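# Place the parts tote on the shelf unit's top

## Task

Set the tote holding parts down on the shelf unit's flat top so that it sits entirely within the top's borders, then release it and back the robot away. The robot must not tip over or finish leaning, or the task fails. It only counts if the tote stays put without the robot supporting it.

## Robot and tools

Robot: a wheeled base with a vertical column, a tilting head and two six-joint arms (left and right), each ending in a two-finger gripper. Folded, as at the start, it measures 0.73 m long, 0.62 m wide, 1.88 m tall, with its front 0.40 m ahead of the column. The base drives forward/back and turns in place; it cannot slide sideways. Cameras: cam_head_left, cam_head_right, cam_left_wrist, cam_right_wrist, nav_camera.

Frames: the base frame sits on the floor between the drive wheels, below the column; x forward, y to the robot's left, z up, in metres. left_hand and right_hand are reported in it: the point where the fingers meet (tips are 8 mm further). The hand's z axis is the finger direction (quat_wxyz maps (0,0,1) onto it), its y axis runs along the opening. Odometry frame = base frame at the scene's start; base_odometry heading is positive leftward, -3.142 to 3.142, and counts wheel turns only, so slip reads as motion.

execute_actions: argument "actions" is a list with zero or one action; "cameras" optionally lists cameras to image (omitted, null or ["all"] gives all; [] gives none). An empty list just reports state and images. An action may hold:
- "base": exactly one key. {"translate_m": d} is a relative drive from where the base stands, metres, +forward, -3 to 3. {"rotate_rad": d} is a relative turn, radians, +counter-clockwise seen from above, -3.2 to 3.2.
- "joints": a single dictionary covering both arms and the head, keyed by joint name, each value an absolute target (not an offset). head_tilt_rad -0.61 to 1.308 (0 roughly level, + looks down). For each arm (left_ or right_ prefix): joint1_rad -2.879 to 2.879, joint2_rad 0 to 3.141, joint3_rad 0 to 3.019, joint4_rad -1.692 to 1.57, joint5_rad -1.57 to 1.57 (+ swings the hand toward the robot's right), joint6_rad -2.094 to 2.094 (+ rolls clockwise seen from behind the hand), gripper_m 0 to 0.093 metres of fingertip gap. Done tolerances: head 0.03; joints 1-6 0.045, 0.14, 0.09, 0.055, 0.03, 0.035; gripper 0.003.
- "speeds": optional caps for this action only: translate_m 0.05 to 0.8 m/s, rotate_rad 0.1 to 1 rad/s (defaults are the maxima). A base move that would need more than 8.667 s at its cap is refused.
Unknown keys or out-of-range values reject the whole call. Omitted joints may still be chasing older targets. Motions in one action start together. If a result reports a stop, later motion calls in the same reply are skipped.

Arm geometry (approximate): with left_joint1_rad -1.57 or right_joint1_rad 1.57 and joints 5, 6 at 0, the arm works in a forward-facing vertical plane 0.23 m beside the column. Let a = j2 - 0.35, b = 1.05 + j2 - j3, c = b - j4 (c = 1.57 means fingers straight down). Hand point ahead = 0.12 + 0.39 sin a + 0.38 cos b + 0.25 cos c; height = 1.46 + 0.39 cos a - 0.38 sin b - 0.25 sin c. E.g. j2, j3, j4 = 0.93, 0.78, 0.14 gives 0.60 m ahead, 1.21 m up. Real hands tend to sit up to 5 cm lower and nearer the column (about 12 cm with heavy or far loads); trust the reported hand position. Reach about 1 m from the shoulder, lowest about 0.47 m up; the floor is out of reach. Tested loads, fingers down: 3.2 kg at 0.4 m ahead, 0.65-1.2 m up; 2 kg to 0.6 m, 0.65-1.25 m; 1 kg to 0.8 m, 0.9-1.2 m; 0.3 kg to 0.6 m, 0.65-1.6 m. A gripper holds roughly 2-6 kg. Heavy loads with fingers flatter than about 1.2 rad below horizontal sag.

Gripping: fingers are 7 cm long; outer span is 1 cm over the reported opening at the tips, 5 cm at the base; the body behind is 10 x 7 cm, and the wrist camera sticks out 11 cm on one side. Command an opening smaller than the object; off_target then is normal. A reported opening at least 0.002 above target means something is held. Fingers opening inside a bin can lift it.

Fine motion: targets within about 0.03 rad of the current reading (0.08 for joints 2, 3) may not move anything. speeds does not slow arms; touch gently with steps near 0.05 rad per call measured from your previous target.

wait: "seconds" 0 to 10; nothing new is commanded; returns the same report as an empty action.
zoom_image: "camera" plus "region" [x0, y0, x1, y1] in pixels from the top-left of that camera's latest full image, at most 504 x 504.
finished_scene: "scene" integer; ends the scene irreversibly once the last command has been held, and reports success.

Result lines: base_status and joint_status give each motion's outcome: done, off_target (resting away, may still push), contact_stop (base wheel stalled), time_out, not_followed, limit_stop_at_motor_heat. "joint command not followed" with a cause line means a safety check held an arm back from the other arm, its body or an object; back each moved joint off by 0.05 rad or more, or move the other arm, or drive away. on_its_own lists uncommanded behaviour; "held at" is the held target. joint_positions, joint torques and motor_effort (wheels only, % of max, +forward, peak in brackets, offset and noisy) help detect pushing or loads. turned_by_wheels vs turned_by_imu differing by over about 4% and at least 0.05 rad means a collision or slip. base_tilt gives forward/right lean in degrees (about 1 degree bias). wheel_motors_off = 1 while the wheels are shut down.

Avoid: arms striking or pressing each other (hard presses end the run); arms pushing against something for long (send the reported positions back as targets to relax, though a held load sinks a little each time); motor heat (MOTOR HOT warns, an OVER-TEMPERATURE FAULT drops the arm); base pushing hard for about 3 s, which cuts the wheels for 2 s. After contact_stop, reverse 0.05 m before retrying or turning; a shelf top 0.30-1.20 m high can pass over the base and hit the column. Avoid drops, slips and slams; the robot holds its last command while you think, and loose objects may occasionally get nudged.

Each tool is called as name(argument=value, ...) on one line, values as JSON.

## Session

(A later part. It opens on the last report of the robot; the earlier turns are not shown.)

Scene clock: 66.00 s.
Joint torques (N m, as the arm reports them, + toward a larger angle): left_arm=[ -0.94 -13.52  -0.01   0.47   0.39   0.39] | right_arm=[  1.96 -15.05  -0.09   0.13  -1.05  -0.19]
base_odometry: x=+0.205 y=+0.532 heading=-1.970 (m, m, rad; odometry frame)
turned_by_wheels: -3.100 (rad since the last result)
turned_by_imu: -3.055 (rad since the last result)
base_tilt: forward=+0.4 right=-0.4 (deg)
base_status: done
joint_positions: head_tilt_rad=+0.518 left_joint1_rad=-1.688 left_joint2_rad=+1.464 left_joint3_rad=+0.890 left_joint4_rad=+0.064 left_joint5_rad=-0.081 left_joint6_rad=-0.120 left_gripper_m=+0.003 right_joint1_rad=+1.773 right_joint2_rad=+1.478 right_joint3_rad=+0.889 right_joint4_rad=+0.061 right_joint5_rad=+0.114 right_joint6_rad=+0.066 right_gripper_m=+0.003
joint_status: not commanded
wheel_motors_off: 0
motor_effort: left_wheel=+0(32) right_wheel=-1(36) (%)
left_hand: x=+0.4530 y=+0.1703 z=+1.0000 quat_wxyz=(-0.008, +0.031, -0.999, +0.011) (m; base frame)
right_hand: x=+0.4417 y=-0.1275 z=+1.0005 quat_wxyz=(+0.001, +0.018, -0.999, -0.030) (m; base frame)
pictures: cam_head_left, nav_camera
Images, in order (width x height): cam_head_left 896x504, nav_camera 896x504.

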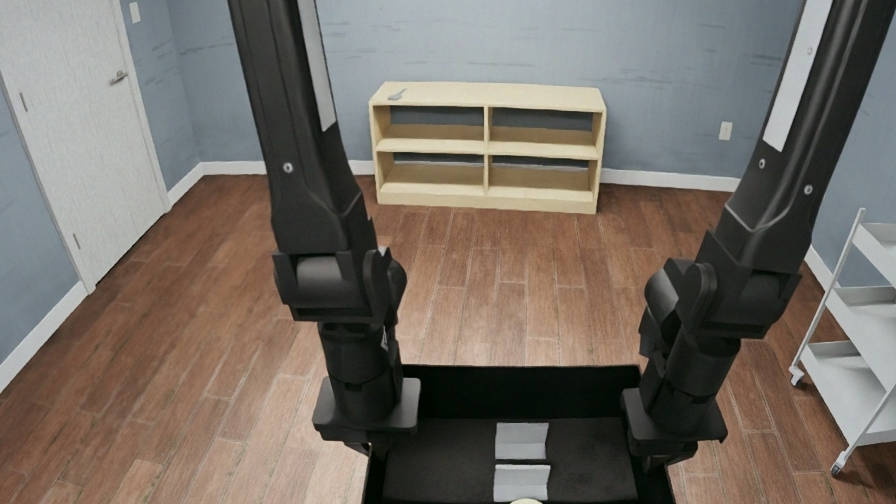

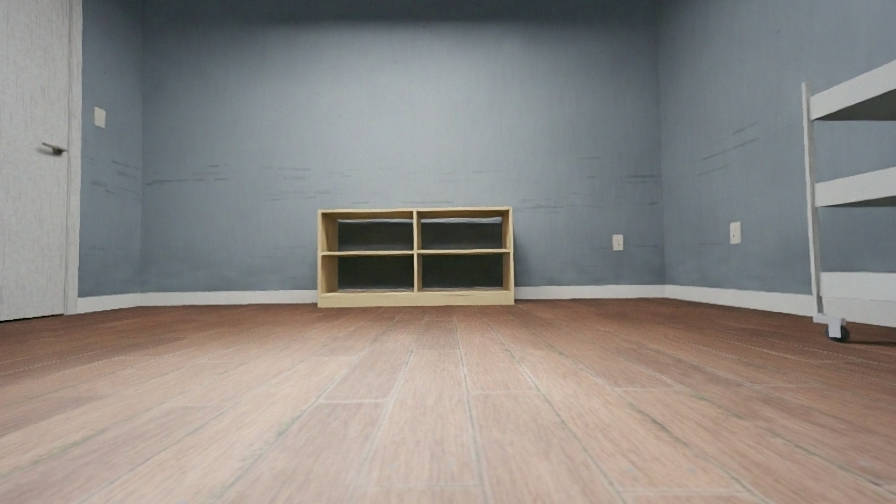

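execute_actions(actions=[{"base":{"translate_m":2.0},"joints":{"head_tilt_rad":0.75},"speeds":{"translate_m":0.6}}], cameras=["cam_head_left","nav_camera"])

Scene clock: 76.07 s.
Joint torques (N m, as the arm reports them, + toward a larger angle): left_arm=[ -0.84 -13.67  -0.17   0.5    0.4    0.38] | right_arm=[  2.33 -15.25  -0.2    0.1   -1.09  -0.2 ]
base_odometry: x=-0.572 y=-1.311 heading=-1.969 (m, m, rad; odometry frame)
turned_by_wheels: +0.000 (rad since the last result)
turned_by_imu: -0.011 (rad since the last result)
base_tilt: forward=+0.5 right=-0.4 (deg)
base_status: done
joint_positions: head_tilt_rad=+0.753 left_joint1_rad=-1.688 left_joint2_rad=+1.466 left_joint3_rad=+0.893 left_joint4_rad=+0.064 left_joint5_rad=-0.082 left_joint6_rad=-0.120 left_gripper_m=+0.003 right_joint1_rad=+1.773 right_joint2_rad=+1.481 right_joint3_rad=+0.891 right_joint4_rad=+0.061 right_joint5_rad=+0.115 right_joint6_rad=+0.067 right_gripper_m=+0.003
joint_status: all done
wheel_motors_off: 0
motor_effort: left_wheel=-1(58) right_wheel=+0(40) (%)
left_hand: x=+0.4535 y=+0.1702 z=+0.9991 quat_wxyz=(-0.008, +0.031, -0.999, +0.010) (m; base frame)
right_hand: x=+0.4421 y=-0.1276 z=+0.9997 quat_wxyz=(+0.001, +0.018, -0.999, -0.030) (m; base frame)
pictures: cam_head_left, nav_camera
Images, in order (width x height): cam_head_left 896x504, nav_camera 896x504.

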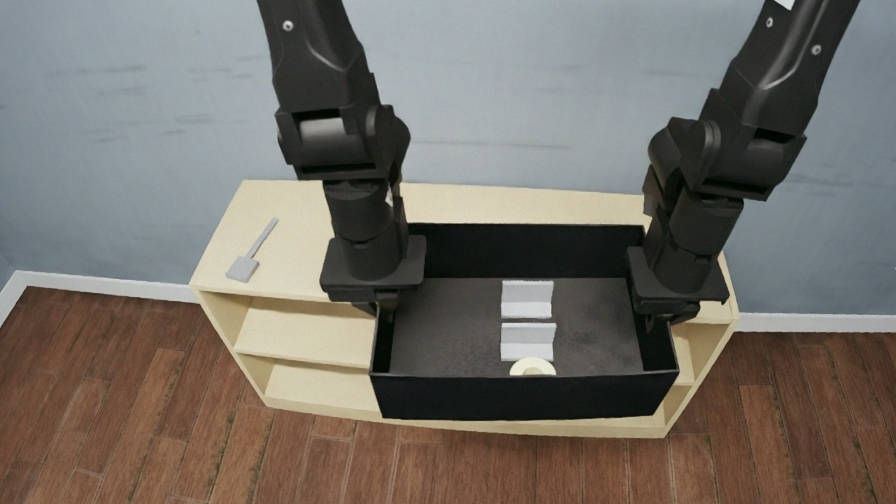

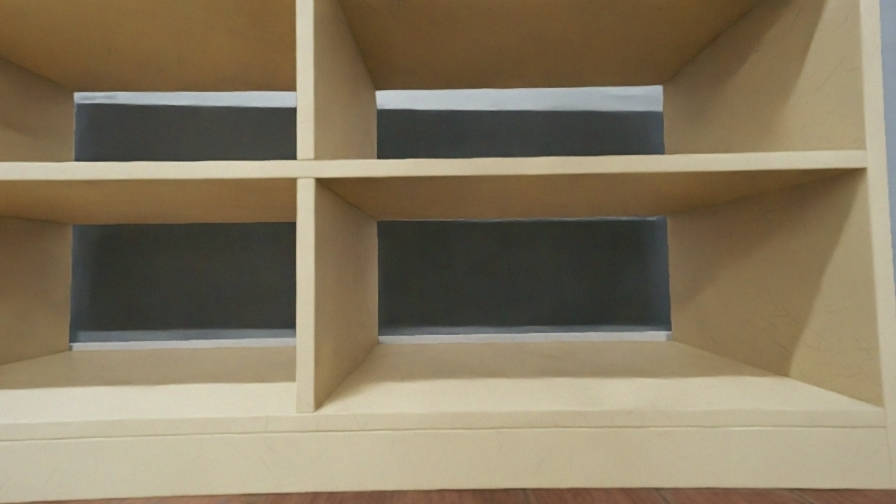

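execute_actions(actions=[{"base":{"rotate_rad":-0.04},"joints":{"left_joint1_rad":-1.63,"right_joint1_rad":1.673,"left_joint2_rad":2.34,"right_joint2_rad":2.34,"left_joint3_rad":2.21,"right_joint3_rad":2.21,"left_joint4_rad":-0.39,"right_joint4_rad":-0.39,"left_joint5_rad":-0.03,"right_joint5_rad":0.03,"left_joint6_rad":-0.09,"right_joint6_rad":0.02,"head_tilt_rad":0.9}}])

Scene clock: 88.93 s.
Joint torques (N m, as the arm reports them, + toward a larger angle): left_arm=[ -0.56 -19.2    3.26   0.04   0.49   0.2 ] | right_arm=[  1.01 -19.7    3.58   0.    -0.59  -0.06]
base_odometry: x=-0.572 y=-1.311 heading=-2.008 (m, m, rad; odometry frame)
turned_by_wheels: -0.039 (rad since the last result)
turned_by_imu: -0.039 (rad since the last result)
base_tilt: forward=+0.4 right=-0.4 (deg)
base_status: done
joint_positions: head_tilt_rad=+0.901 left_joint1_rad=-1.641 left_joint2_rad=+2.341 left_joint3_rad=+2.209 left_joint4_rad=-0.377 left_joint5_rad=-0.044 left_joint6_rad=-0.103 left_gripper_m=+0.003 right_joint1_rad=+1.681 right_joint2_rad=+2.345 right_joint3_rad=+2.204 right_joint4_rad=-0.386 right_joint5_rad=+0.046 right_joint6_rad=+0.021 right_gripper_m=+0.003
joint_status: all done
wheel_motors_off: 0
motor_effort: left_wheel=+2(42) right_wheel=-3(32) (%)
left_hand: x=+0.6235 y=+0.1668 z=+0.7010 quat_wxyz=(-0.008, +0.034, -0.999, +0.009) (m; base frame)
right_hand: x=+0.6134 y=-0.1319 z=+0.7005 quat_wxyz=(+0.001, +0.017, -1.000, -0.024) (m; base frame)
pictures: cam_head_left, cam_head_right, cam_left_wrist, cam_right_wrist, nav_camera
Images, in order (width x height): cam_head_left 896x504, cam_head_right 896x504, cam_left_wrist 616x616, cam_right_wrist 616x616, nav_camera 896x504.

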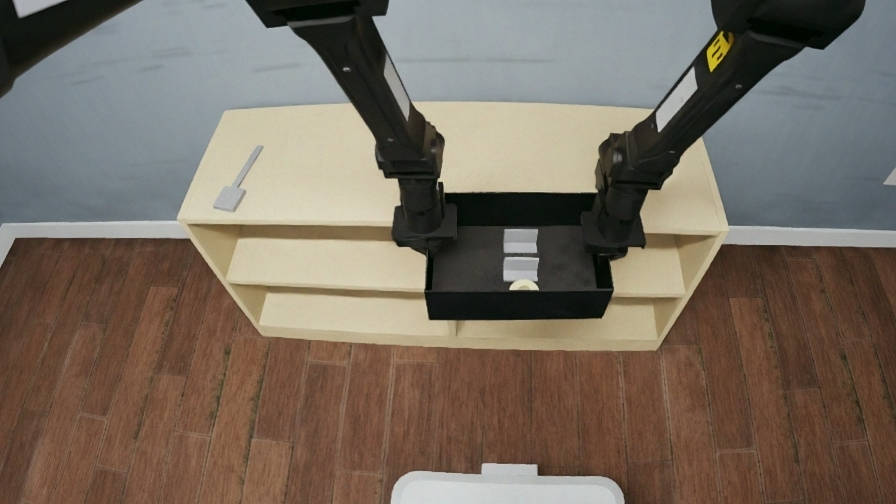

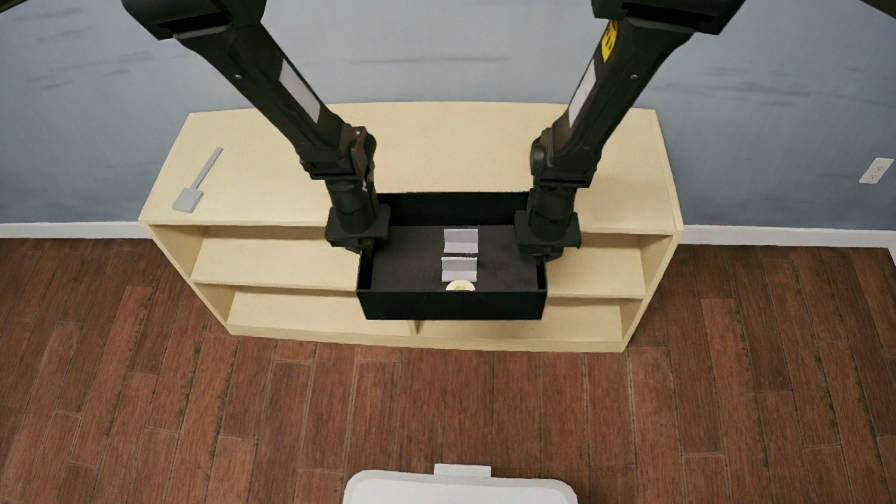

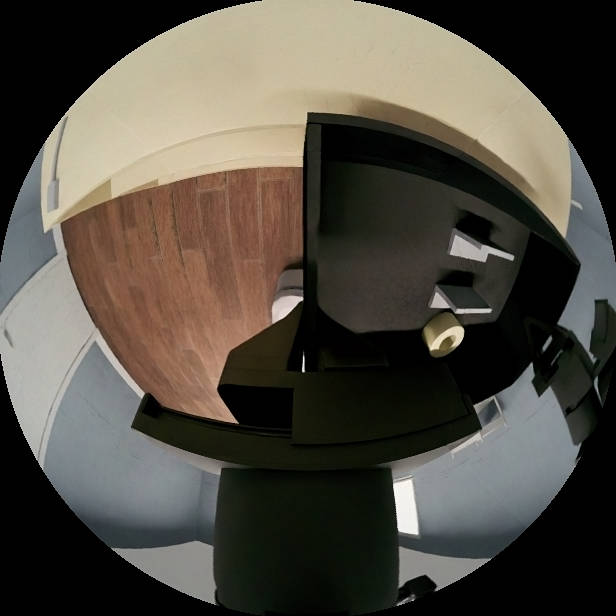

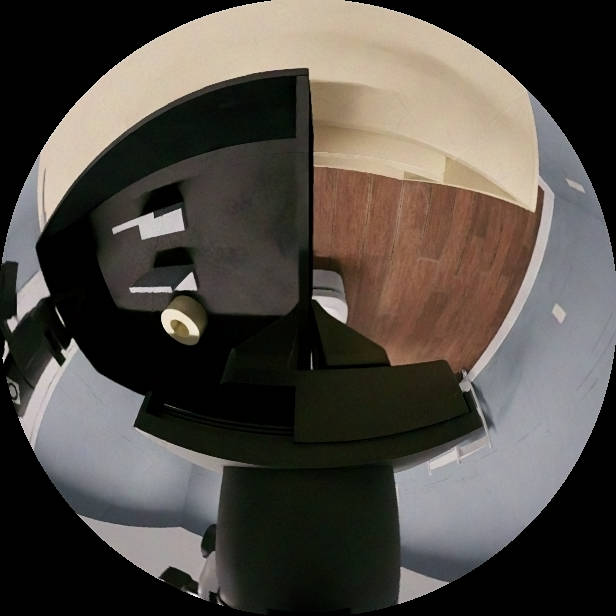

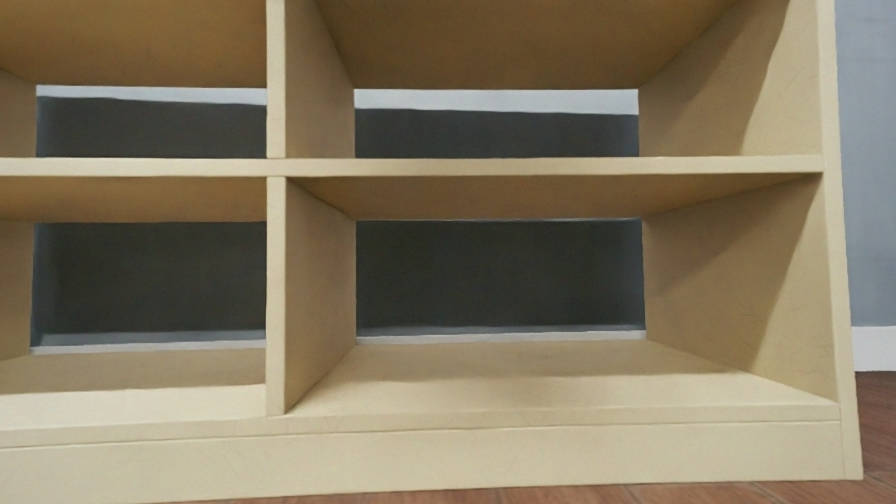

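execute_actions(actions=[{"joints":{"left_joint2_rad":2.22,"right_joint2_rad":2.22,"left_joint3_rad":2.09,"right_joint3_rad":2.09}}], cameras=[])

execute_actions(actions=[{"base":{"translate_m":0.28},"speeds":{"translate_m":0.2}}], cameras=[])

execute_actions(actions=[{"joints":{"left_joint2_rad":2.36,"right_joint2_rad":2.36,"left_joint3_rad":2.23,"right_joint3_rad":2.23}}], cameras=["cam_head_left","cam_head_right","cam_left_wrist"])

Scene clock: 96.67 s.
Joint torques (N m, as the arm reports them, + toward a larger angle): left_arm=[ -0.46 -20.88   3.56   0.23   0.4    0.22] | right_arm=[  1.02 -21.71   3.99   0.08  -0.6   -0.14]
base_odometry: x=-0.572 y=-1.311 heading=-2.008 (m, m, rad; odometry frame)
turned_by_wheels: +0.000 (rad since the last result)
turned_by_imu: -0.001 (rad since the last result)
base_tilt: forward=+0.3 right=-0.4 (deg)
base_status: not commanded
joint_positions: head_tilt_rad=+0.901 left_joint1_rad=-1.643 left_joint2_rad=+2.241 left_joint3_rad=+2.083 left_joint4_rad=-0.381 left_joint5_rad=-0.042 left_joint6_rad=-0.104 left_gripper_m=+0.003 right_joint1_rad=+1.683 right_joint2_rad=+2.245 right_joint3_rad=+2.075 right_joint4_rad=-0.389 right_joint5_rad=+0.046 right_joint6_rad=+0.027 right_gripper_m=+0.003
joint_status: all done
wheel_motors_off: 0
motor_effort: left_wheel=+0(5) right_wheel=-2(2) (%)
left_hand: x=+0.6200 y=+0.1669 z=+0.7328 quat_wxyz=(+0.008, +0.034, -0.999, +0.010) (m; base frame)
right_hand: x=+0.6092 y=-0.1331 z=+0.7325 quat_wxyz=(+0.017, +0.016, -0.999, -0.025) (m; base frame)
pictures: none
No camera images: the call's "cameras" was empty. Leave "cameras" out to get every camera's image.

Scene clock: 99.23 s.
Joint torques (N m, as the arm reports them, + toward a larger angle): left_arm=[ -0.49 -20.57   3.68   0.27   0.42   0.21] | right_arm=[  0.97 -22.67   3.88   0.07  -0.61  -0.1 ]
base_odometry: x=-0.691 y=-1.565 heading=-2.009 (m, m, rad; odometry frame)
turned_by_wheels: +0.000 (rad since the last result)
turned_by_imu: -0.002 (rad since the last result)
base_tilt: forward=+0.4 right=-0.3 (deg)
base_status: done
joint_positions: head_tilt_rad=+0.902 left_joint1_rad=-1.643 left_joint2_rad=+2.238 left_joint3_rad=+2.081 left_joint4_rad=-0.382 left_joint5_rad=-0.042 left_joint6_rad=-0.104 left_gripper_m=+0.003 right_joint1_rad=+1.683 right_joint2_rad=+2.242 right_joint3_rad=+2.075 right_joint4_rad=-0.389 right_joint5_rad=+0.046 right_joint6_rad=+0.026 right_gripper_m=+0.003
joint_status: not commanded
wheel_motors_off: 0
motor_effort: left_wheel=-2(38) right_wheel=+0(50) (%)
left_hand: x=+0.6218 y=+0.1669 z=+0.7344 quat_wxyz=(+0.007, +0.034, -0.999, +0.010) (m; base frame)
right_hand: x=+0.6113 y=-0.1328 z=+0.7338 quat_wxyz=(+0.016, +0.016, -0.999, -0.025) (m; base frame)
pictures: none
No camera images: the call's "cameras" was empty. Leave "cameras" out to get every camera's image.

Scene clock: 100.27 s.
Joint torques (N m, as the arm reports them, + toward a larger angle): left_arm=[ -0.72 -19.66   3.85   0.15   0.5    0.21] | right_arm=[  1.25 -21.12   4.04   0.22  -0.64  -0.08]
base_odometry: x=-0.691 y=-1.565 heading=-2.009 (m, m, rad; odometry frame)
turned_by_wheels: +0.000 (rad since the last result)
turned_by_imu: +0.000 (rad since the last result)
base_tilt: forward=+0.4 right=-0.4 (deg)
base_status: not commanded
joint_positions: head_tilt_rad=+0.902 left_joint1_rad=-1.640 left_joint2_rad=+2.376 left_joint3_rad=+2.217 left_joint4_rad=-0.382 left_joint5_rad=-0.044 left_joint6_rad=-0.103 left_gripper_m=+0.003 right_joint1_rad=+1.682 right_joint2_rad=+2.382 right_joint3_rad=+2.215 right_joint4_rad=-0.389 right_joint5_rad=+0.046 right_joint6_rad=+0.022 right_gripper_m=+0.003
joint_status: all done
wheel_motors_off: 0
motor_effort: left_wheel=+2(3) right_wheel=+1(1) (%)
left_hand: x=+0.6003 y=+0.1678 z=+0.6849 quat_wxyz=(+0.008, +0.034, -0.999, +0.007) (m; base frame)
right_hand: x=+0.5906 y=-0.1306 z=+0.6843 quat_wxyz=(+0.016, +0.018, -0.999, -0.024) (m; base frame)
pictures: cam_head_left, cam_head_right, cam_left_wrist
Images, in order (width x height): cam_head_left 896x504, cam_head_right 896x504, cam_left_wrist 616x616.

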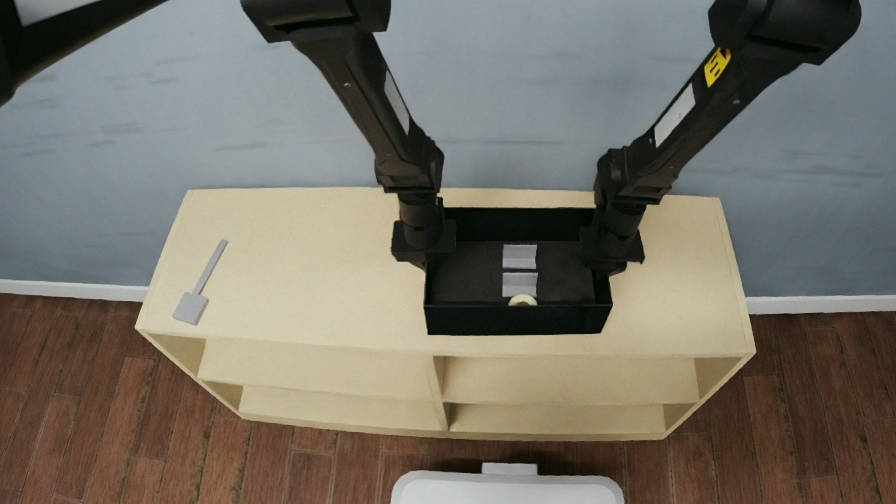

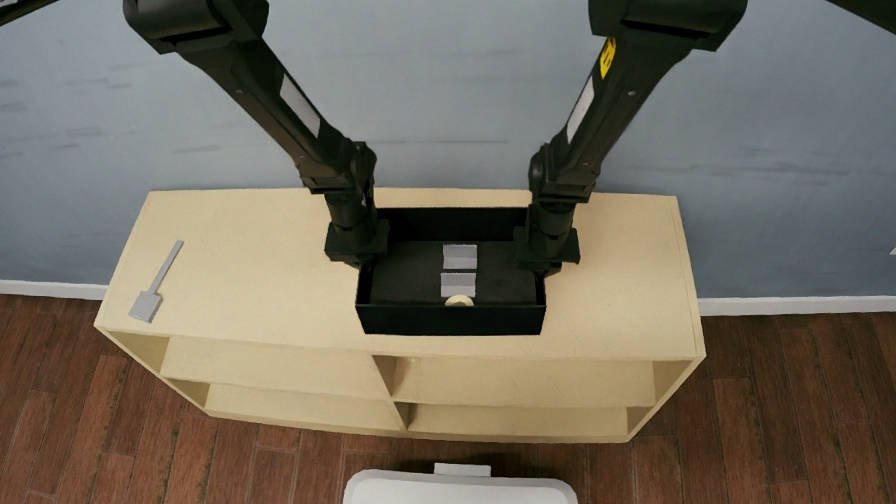

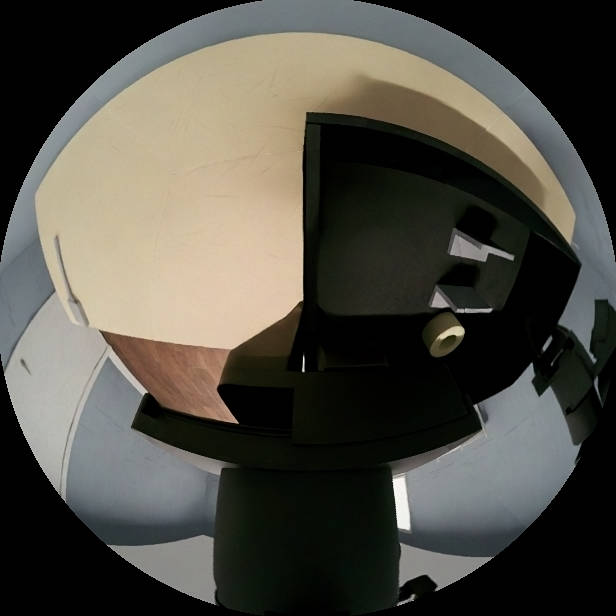

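Move a bit further forward and lower.

execute_actions(actions=[{"base":{"translate_m":0.06},"speeds":{"translate_m":0.1}}], cameras=[])

execute_actions(actions=[{"joints":{"left_joint2_rad":2.46,"right_joint2_rad":2.46,"left_joint3_rad":2.39,"right_joint3_rad":2.39,"left_joint4_rad":-0.43,"right_joint4_rad":-0.43}}], cameras=["cam_head_left","cam_left_wrist"])

Scene clock: 106.40 s.
Joint torques (N m, as the arm reports them, + toward a larger angle): left_arm=[ -0.57 -19.34   3.9    0.26   0.5    0.21] | right_arm=[  1.23 -20.71   3.95   0.12  -0.61  -0.07]
base_odometry: x=-0.716 y=-1.619 heading=-2.009 (m, m, rad; odometry frame)
turned_by_wheels: +0.000 (rad since the last result)
turned_by_imu: -0.001 (rad since the last result)
base_tilt: forward=+0.4 right=-0.4 (deg)
base_status: done
joint_positions: head_tilt_rad=+0.902 left_joint1_rad=-1.640 left_joint2_rad=+2.373 left_joint3_rad=+2.218 left_joint4_rad=-0.382 left_joint5_rad=-0.044 left_joint6_rad=-0.103 left_gripper_m=+0.003 right_joint1_rad=+1.682 right_joint2_rad=+2.379 right_joint3_rad=+2.216 right_joint4_rad=-0.390 right_joint5_rad=+0.046 right_joint6_rad=+0.023 right_gripper_m=+0.003
joint_status: not commanded
wheel_motors_off: 0
motor_effort: left_wheel=+4(36) right_wheel=+0(33) (%)
left_hand: x=+0.6027 y=+0.1678 z=+0.6861 quat_wxyz=(+0.007, +0.034, -0.999, +0.007) (m; base frame)
right_hand: x=+0.5933 y=-0.1306 z=+0.6857 quat_wxyz=(+0.014, +0.017, -0.999, -0.024) (m; base frame)
pictures: none
No camera images: the call's "cameras" was empty. Leave "cameras" out to get every camera's image.

Scene clock: 107.23 s.
Joint torques (N m, as the arm reports them, + toward a larger angle): left_arm=[ -0.86 -18.36   5.33   0.14   0.27   0.2 ] | right_arm=[  1.36 -18.54   5.89   0.42  -0.89  -0.05]
base_odometry: x=-0.716 y=-1.619 heading=-2.009 (m, m, rad; odometry frame)
turned_by_wheels: +0.000 (rad since the last result)
turned_by_imu: +0.000 (rad since the last result)
base_tilt: forward=+0.4 right=-0.4 (deg)
base_status: not commanded
joint_positions: head_tilt_rad=+0.902 left_joint1_rad=-1.637 left_joint2_rad=+2.457 left_joint3_rad=+2.365 left_joint4_rad=-0.419 left_joint5_rad=-0.039 left_joint6_rad=-0.102 left_gripper_m=+0.002 right_joint1_rad=+1.681 right_joint2_rad=+2.453 right_joint3_rad=+2.355 right_joint4_rad=-0.438 right_joint5_rad=+0.055 right_joint6_rad=+0.020 right_gripper_m=+0.003
joint_status: all done
wheel_motors_off: 0
motor_effort: left_wheel=+1(2) right_wheel=+1(4) (%)
left_hand: x=+0.6161 y=+0.1682 z=+0.6672 quat_wxyz=(-0.006, +0.035, -0.999, +0.010) (m; base frame)
right_hand: x=+0.6072 y=-0.1309 z=+0.6704 quat_wxyz=(+0.005, +0.018, -1.000, -0.020) (m; base frame)
pictures: cam_head_left, cam_left_wrist
Images, in order (width x height): cam_head_left 896x504, cam_left_wrist 616x616.

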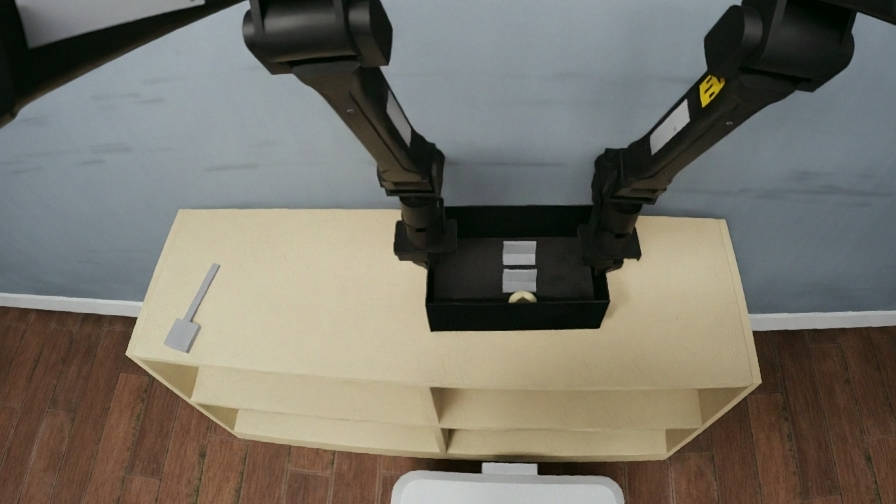

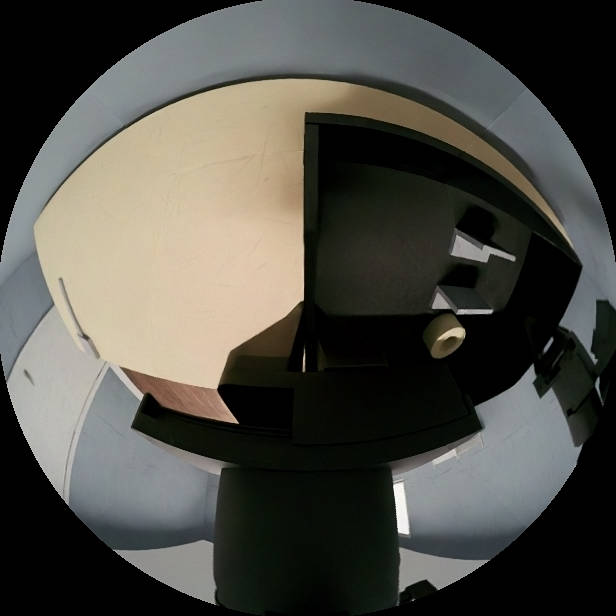

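Touching down.

execute_actions(actions=[{"joints":{"left_gripper_m":0.07,"right_gripper_m":0.07}}], cameras=[])

execute_actions(actions=[{"joints":{"left_joint2_rad":2.05,"right_joint2_rad":2.05,"left_joint3_rad":1.9,"right_joint3_rad":1.9}}], cameras=[])

execute_actions(actions=[{"base":{"translate_m":-0.5}}], cameras=["cam_head_left"])

finished_scene(scene=1)

Scene clock: 113.27 s.
Joint torques (N m, as the arm reports them, + toward a larger angle): left_arm=[ -1.04 -18.55   5.41   0.15   0.04   0.18] | right_arm=[  1.22 -18.13   5.11   0.41  -0.2   -0.05]
base_odometry: x=-0.716 y=-1.619 heading=-2.009 (m, m, rad; odometry frame)
turned_by_wheels: +0.000 (rad since the last result)
turned_by_imu: -0.001 (rad since the last result)
base_tilt: forward=+0.4 right=-0.4 (deg)
base_status: not commanded
joint_positions: head_tilt_rad=+0.902 left_joint1_rad=-1.637 left_joint2_rad=+2.457 left_joint3_rad=+2.365 left_joint4_rad=-0.419 left_joint5_rad=-0.033 left_joint6_rad=-0.101 left_gripper_m=+0.070 right_joint1_rad=+1.679 right_joint2_rad=+2.453 right_joint3_rad=+2.369 right_joint4_rad=-0.438 right_joint5_rad=+0.034 right_joint6_rad=+0.020 right_gripper_m=+0.070
joint_status: all done
wheel_motors_off: 0
motor_effort: left_wheel=+2(3) right_wheel=+1(1) (%)
left_hand: x=+0.6161 y=+0.1676 z=+0.6672 quat_wxyz=(-0.006, +0.034, -0.999, +0.012) (m; base frame)
right_hand: x=+0.6152 y=-0.1288 z=+0.6726 quat_wxyz=(-0.001, +0.017, -0.999, -0.030) (m; base frame)
pictures: none
No camera images: the call's "cameras" was empty. Leave "cameras" out to get every camera's image.

Scene clock: 114.77 s.
Joint torques (N m, as the arm reports them, + toward a larger angle): left_arm=[ -0.73 -19.7    3.05   0.09   0.04   0.17] | right_arm=[  1.   -20.21   3.38   0.11  -0.2   -0.05]
base_odometry: x=-0.716 y=-1.619 heading=-2.009 (m, m, rad; odometry frame)
turned_by_wheels: +0.000 (rad since the last result)
turned_by_imu: +0.000 (rad since the last result)
base_tilt: forward=+0.4 right=-0.4 (deg)
base_status: not commanded
joint_positions: head_tilt_rad=+0.902 left_joint1_rad=-1.637 left_joint2_rad=+2.046 left_joint3_rad=+1.900 left_joint4_rad=-0.419 left_joint5_rad=-0.033 left_joint6_rad=-0.101 left_gripper_m=+0.070 right_joint1_rad=+1.679 right_joint2_rad=+2.043 right_joint3_rad=+1.896 right_joint4_rad=-0.431 right_joint5_rad=+0.034 right_joint6_rad=+0.020 right_gripper_m=+0.070
joint_status: all done
wheel_motors_off: 0
motor_effort: left_wheel=+0(1) right_wheel=-1(0) (%)
left_hand: x=+0.6351 y=+0.1749 z=+0.8071 quat_wxyz=(+0.021, +0.033, -0.999, +0.010) (m; base frame)
right_hand: x=+0.6300 y=-0.1410 z=+0.8107 quat_wxyz=(+0.028, +0.019, -0.999, -0.029) (m; base frame)
pictures: none
No camera images: the call's "cameras" was empty. Leave "cameras" out to get every camera's image.

Scene clock: 117.27 s.
Joint torques (N m, as the arm reports them, + toward a larger angle): left_arm=[ -0.71 -19.82   3.19  -0.02   0.03   0.17] | right_arm=[  0.72 -20.56   3.68   0.03  -0.19  -0.05]
base_odometry: x=-0.504 y=-1.166 heading=-2.008 (m, m, rad; odometry frame)
turned_by_wheels: +0.000 (rad since the last result)
turned_by_imu: +0.002 (rad since the last result)
base_tilt: forward=+0.3 right=-0.4 (deg)
base_status: done
joint_positions: head_tilt_rad=+0.902 left_joint1_rad=-1.636 left_joint2_rad=+2.047 left_joint3_rad=+1.898 left_joint4_rad=-0.419 left_joint5_rad=-0.033 left_joint6_rad=-0.101 left_gripper_m=+0.070 right_joint1_rad=+1.679 right_joint2_rad=+2.044 right_joint3_rad=+1.893 right_joint4_rad=-0.431 right_joint5_rad=+0.033 right_joint6_rad=+0.020 right_gripper_m=+0.070
joint_status: not commanded
wheel_motors_off: 0
motor_effort: left_wheel=+1(40) right_wheel=-1(30) (%)
left_hand: x=+0.6330 y=+0.1753 z=+0.8064 quat_wxyz=(+0.023, +0.033, -0.999, +0.010) (m; base frame)
right_hand: x=+0.6277 y=-0.1410 z=+0.8099 quat_wxyz=(+0.029, +0.019, -0.999, -0.029) (m; base frame)
pictures: cam_head_left
Images, in order (width x height): cam_head_left 896x504.

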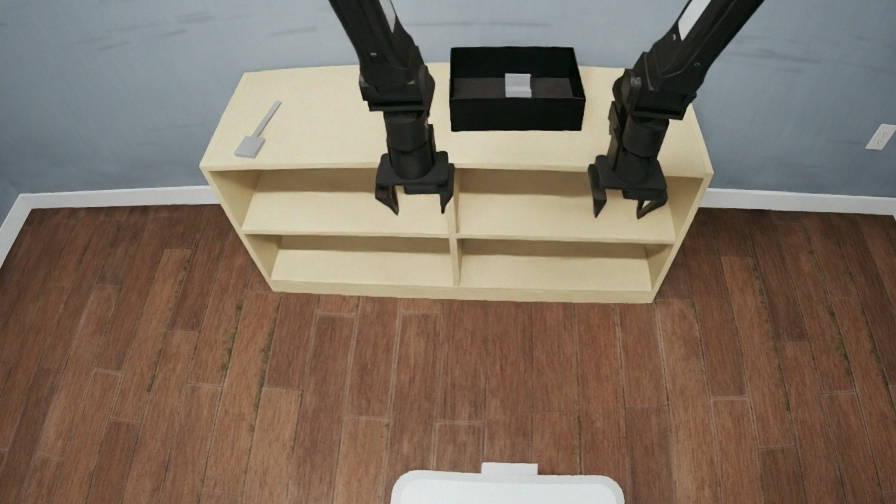

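The scene is finished: the task was done.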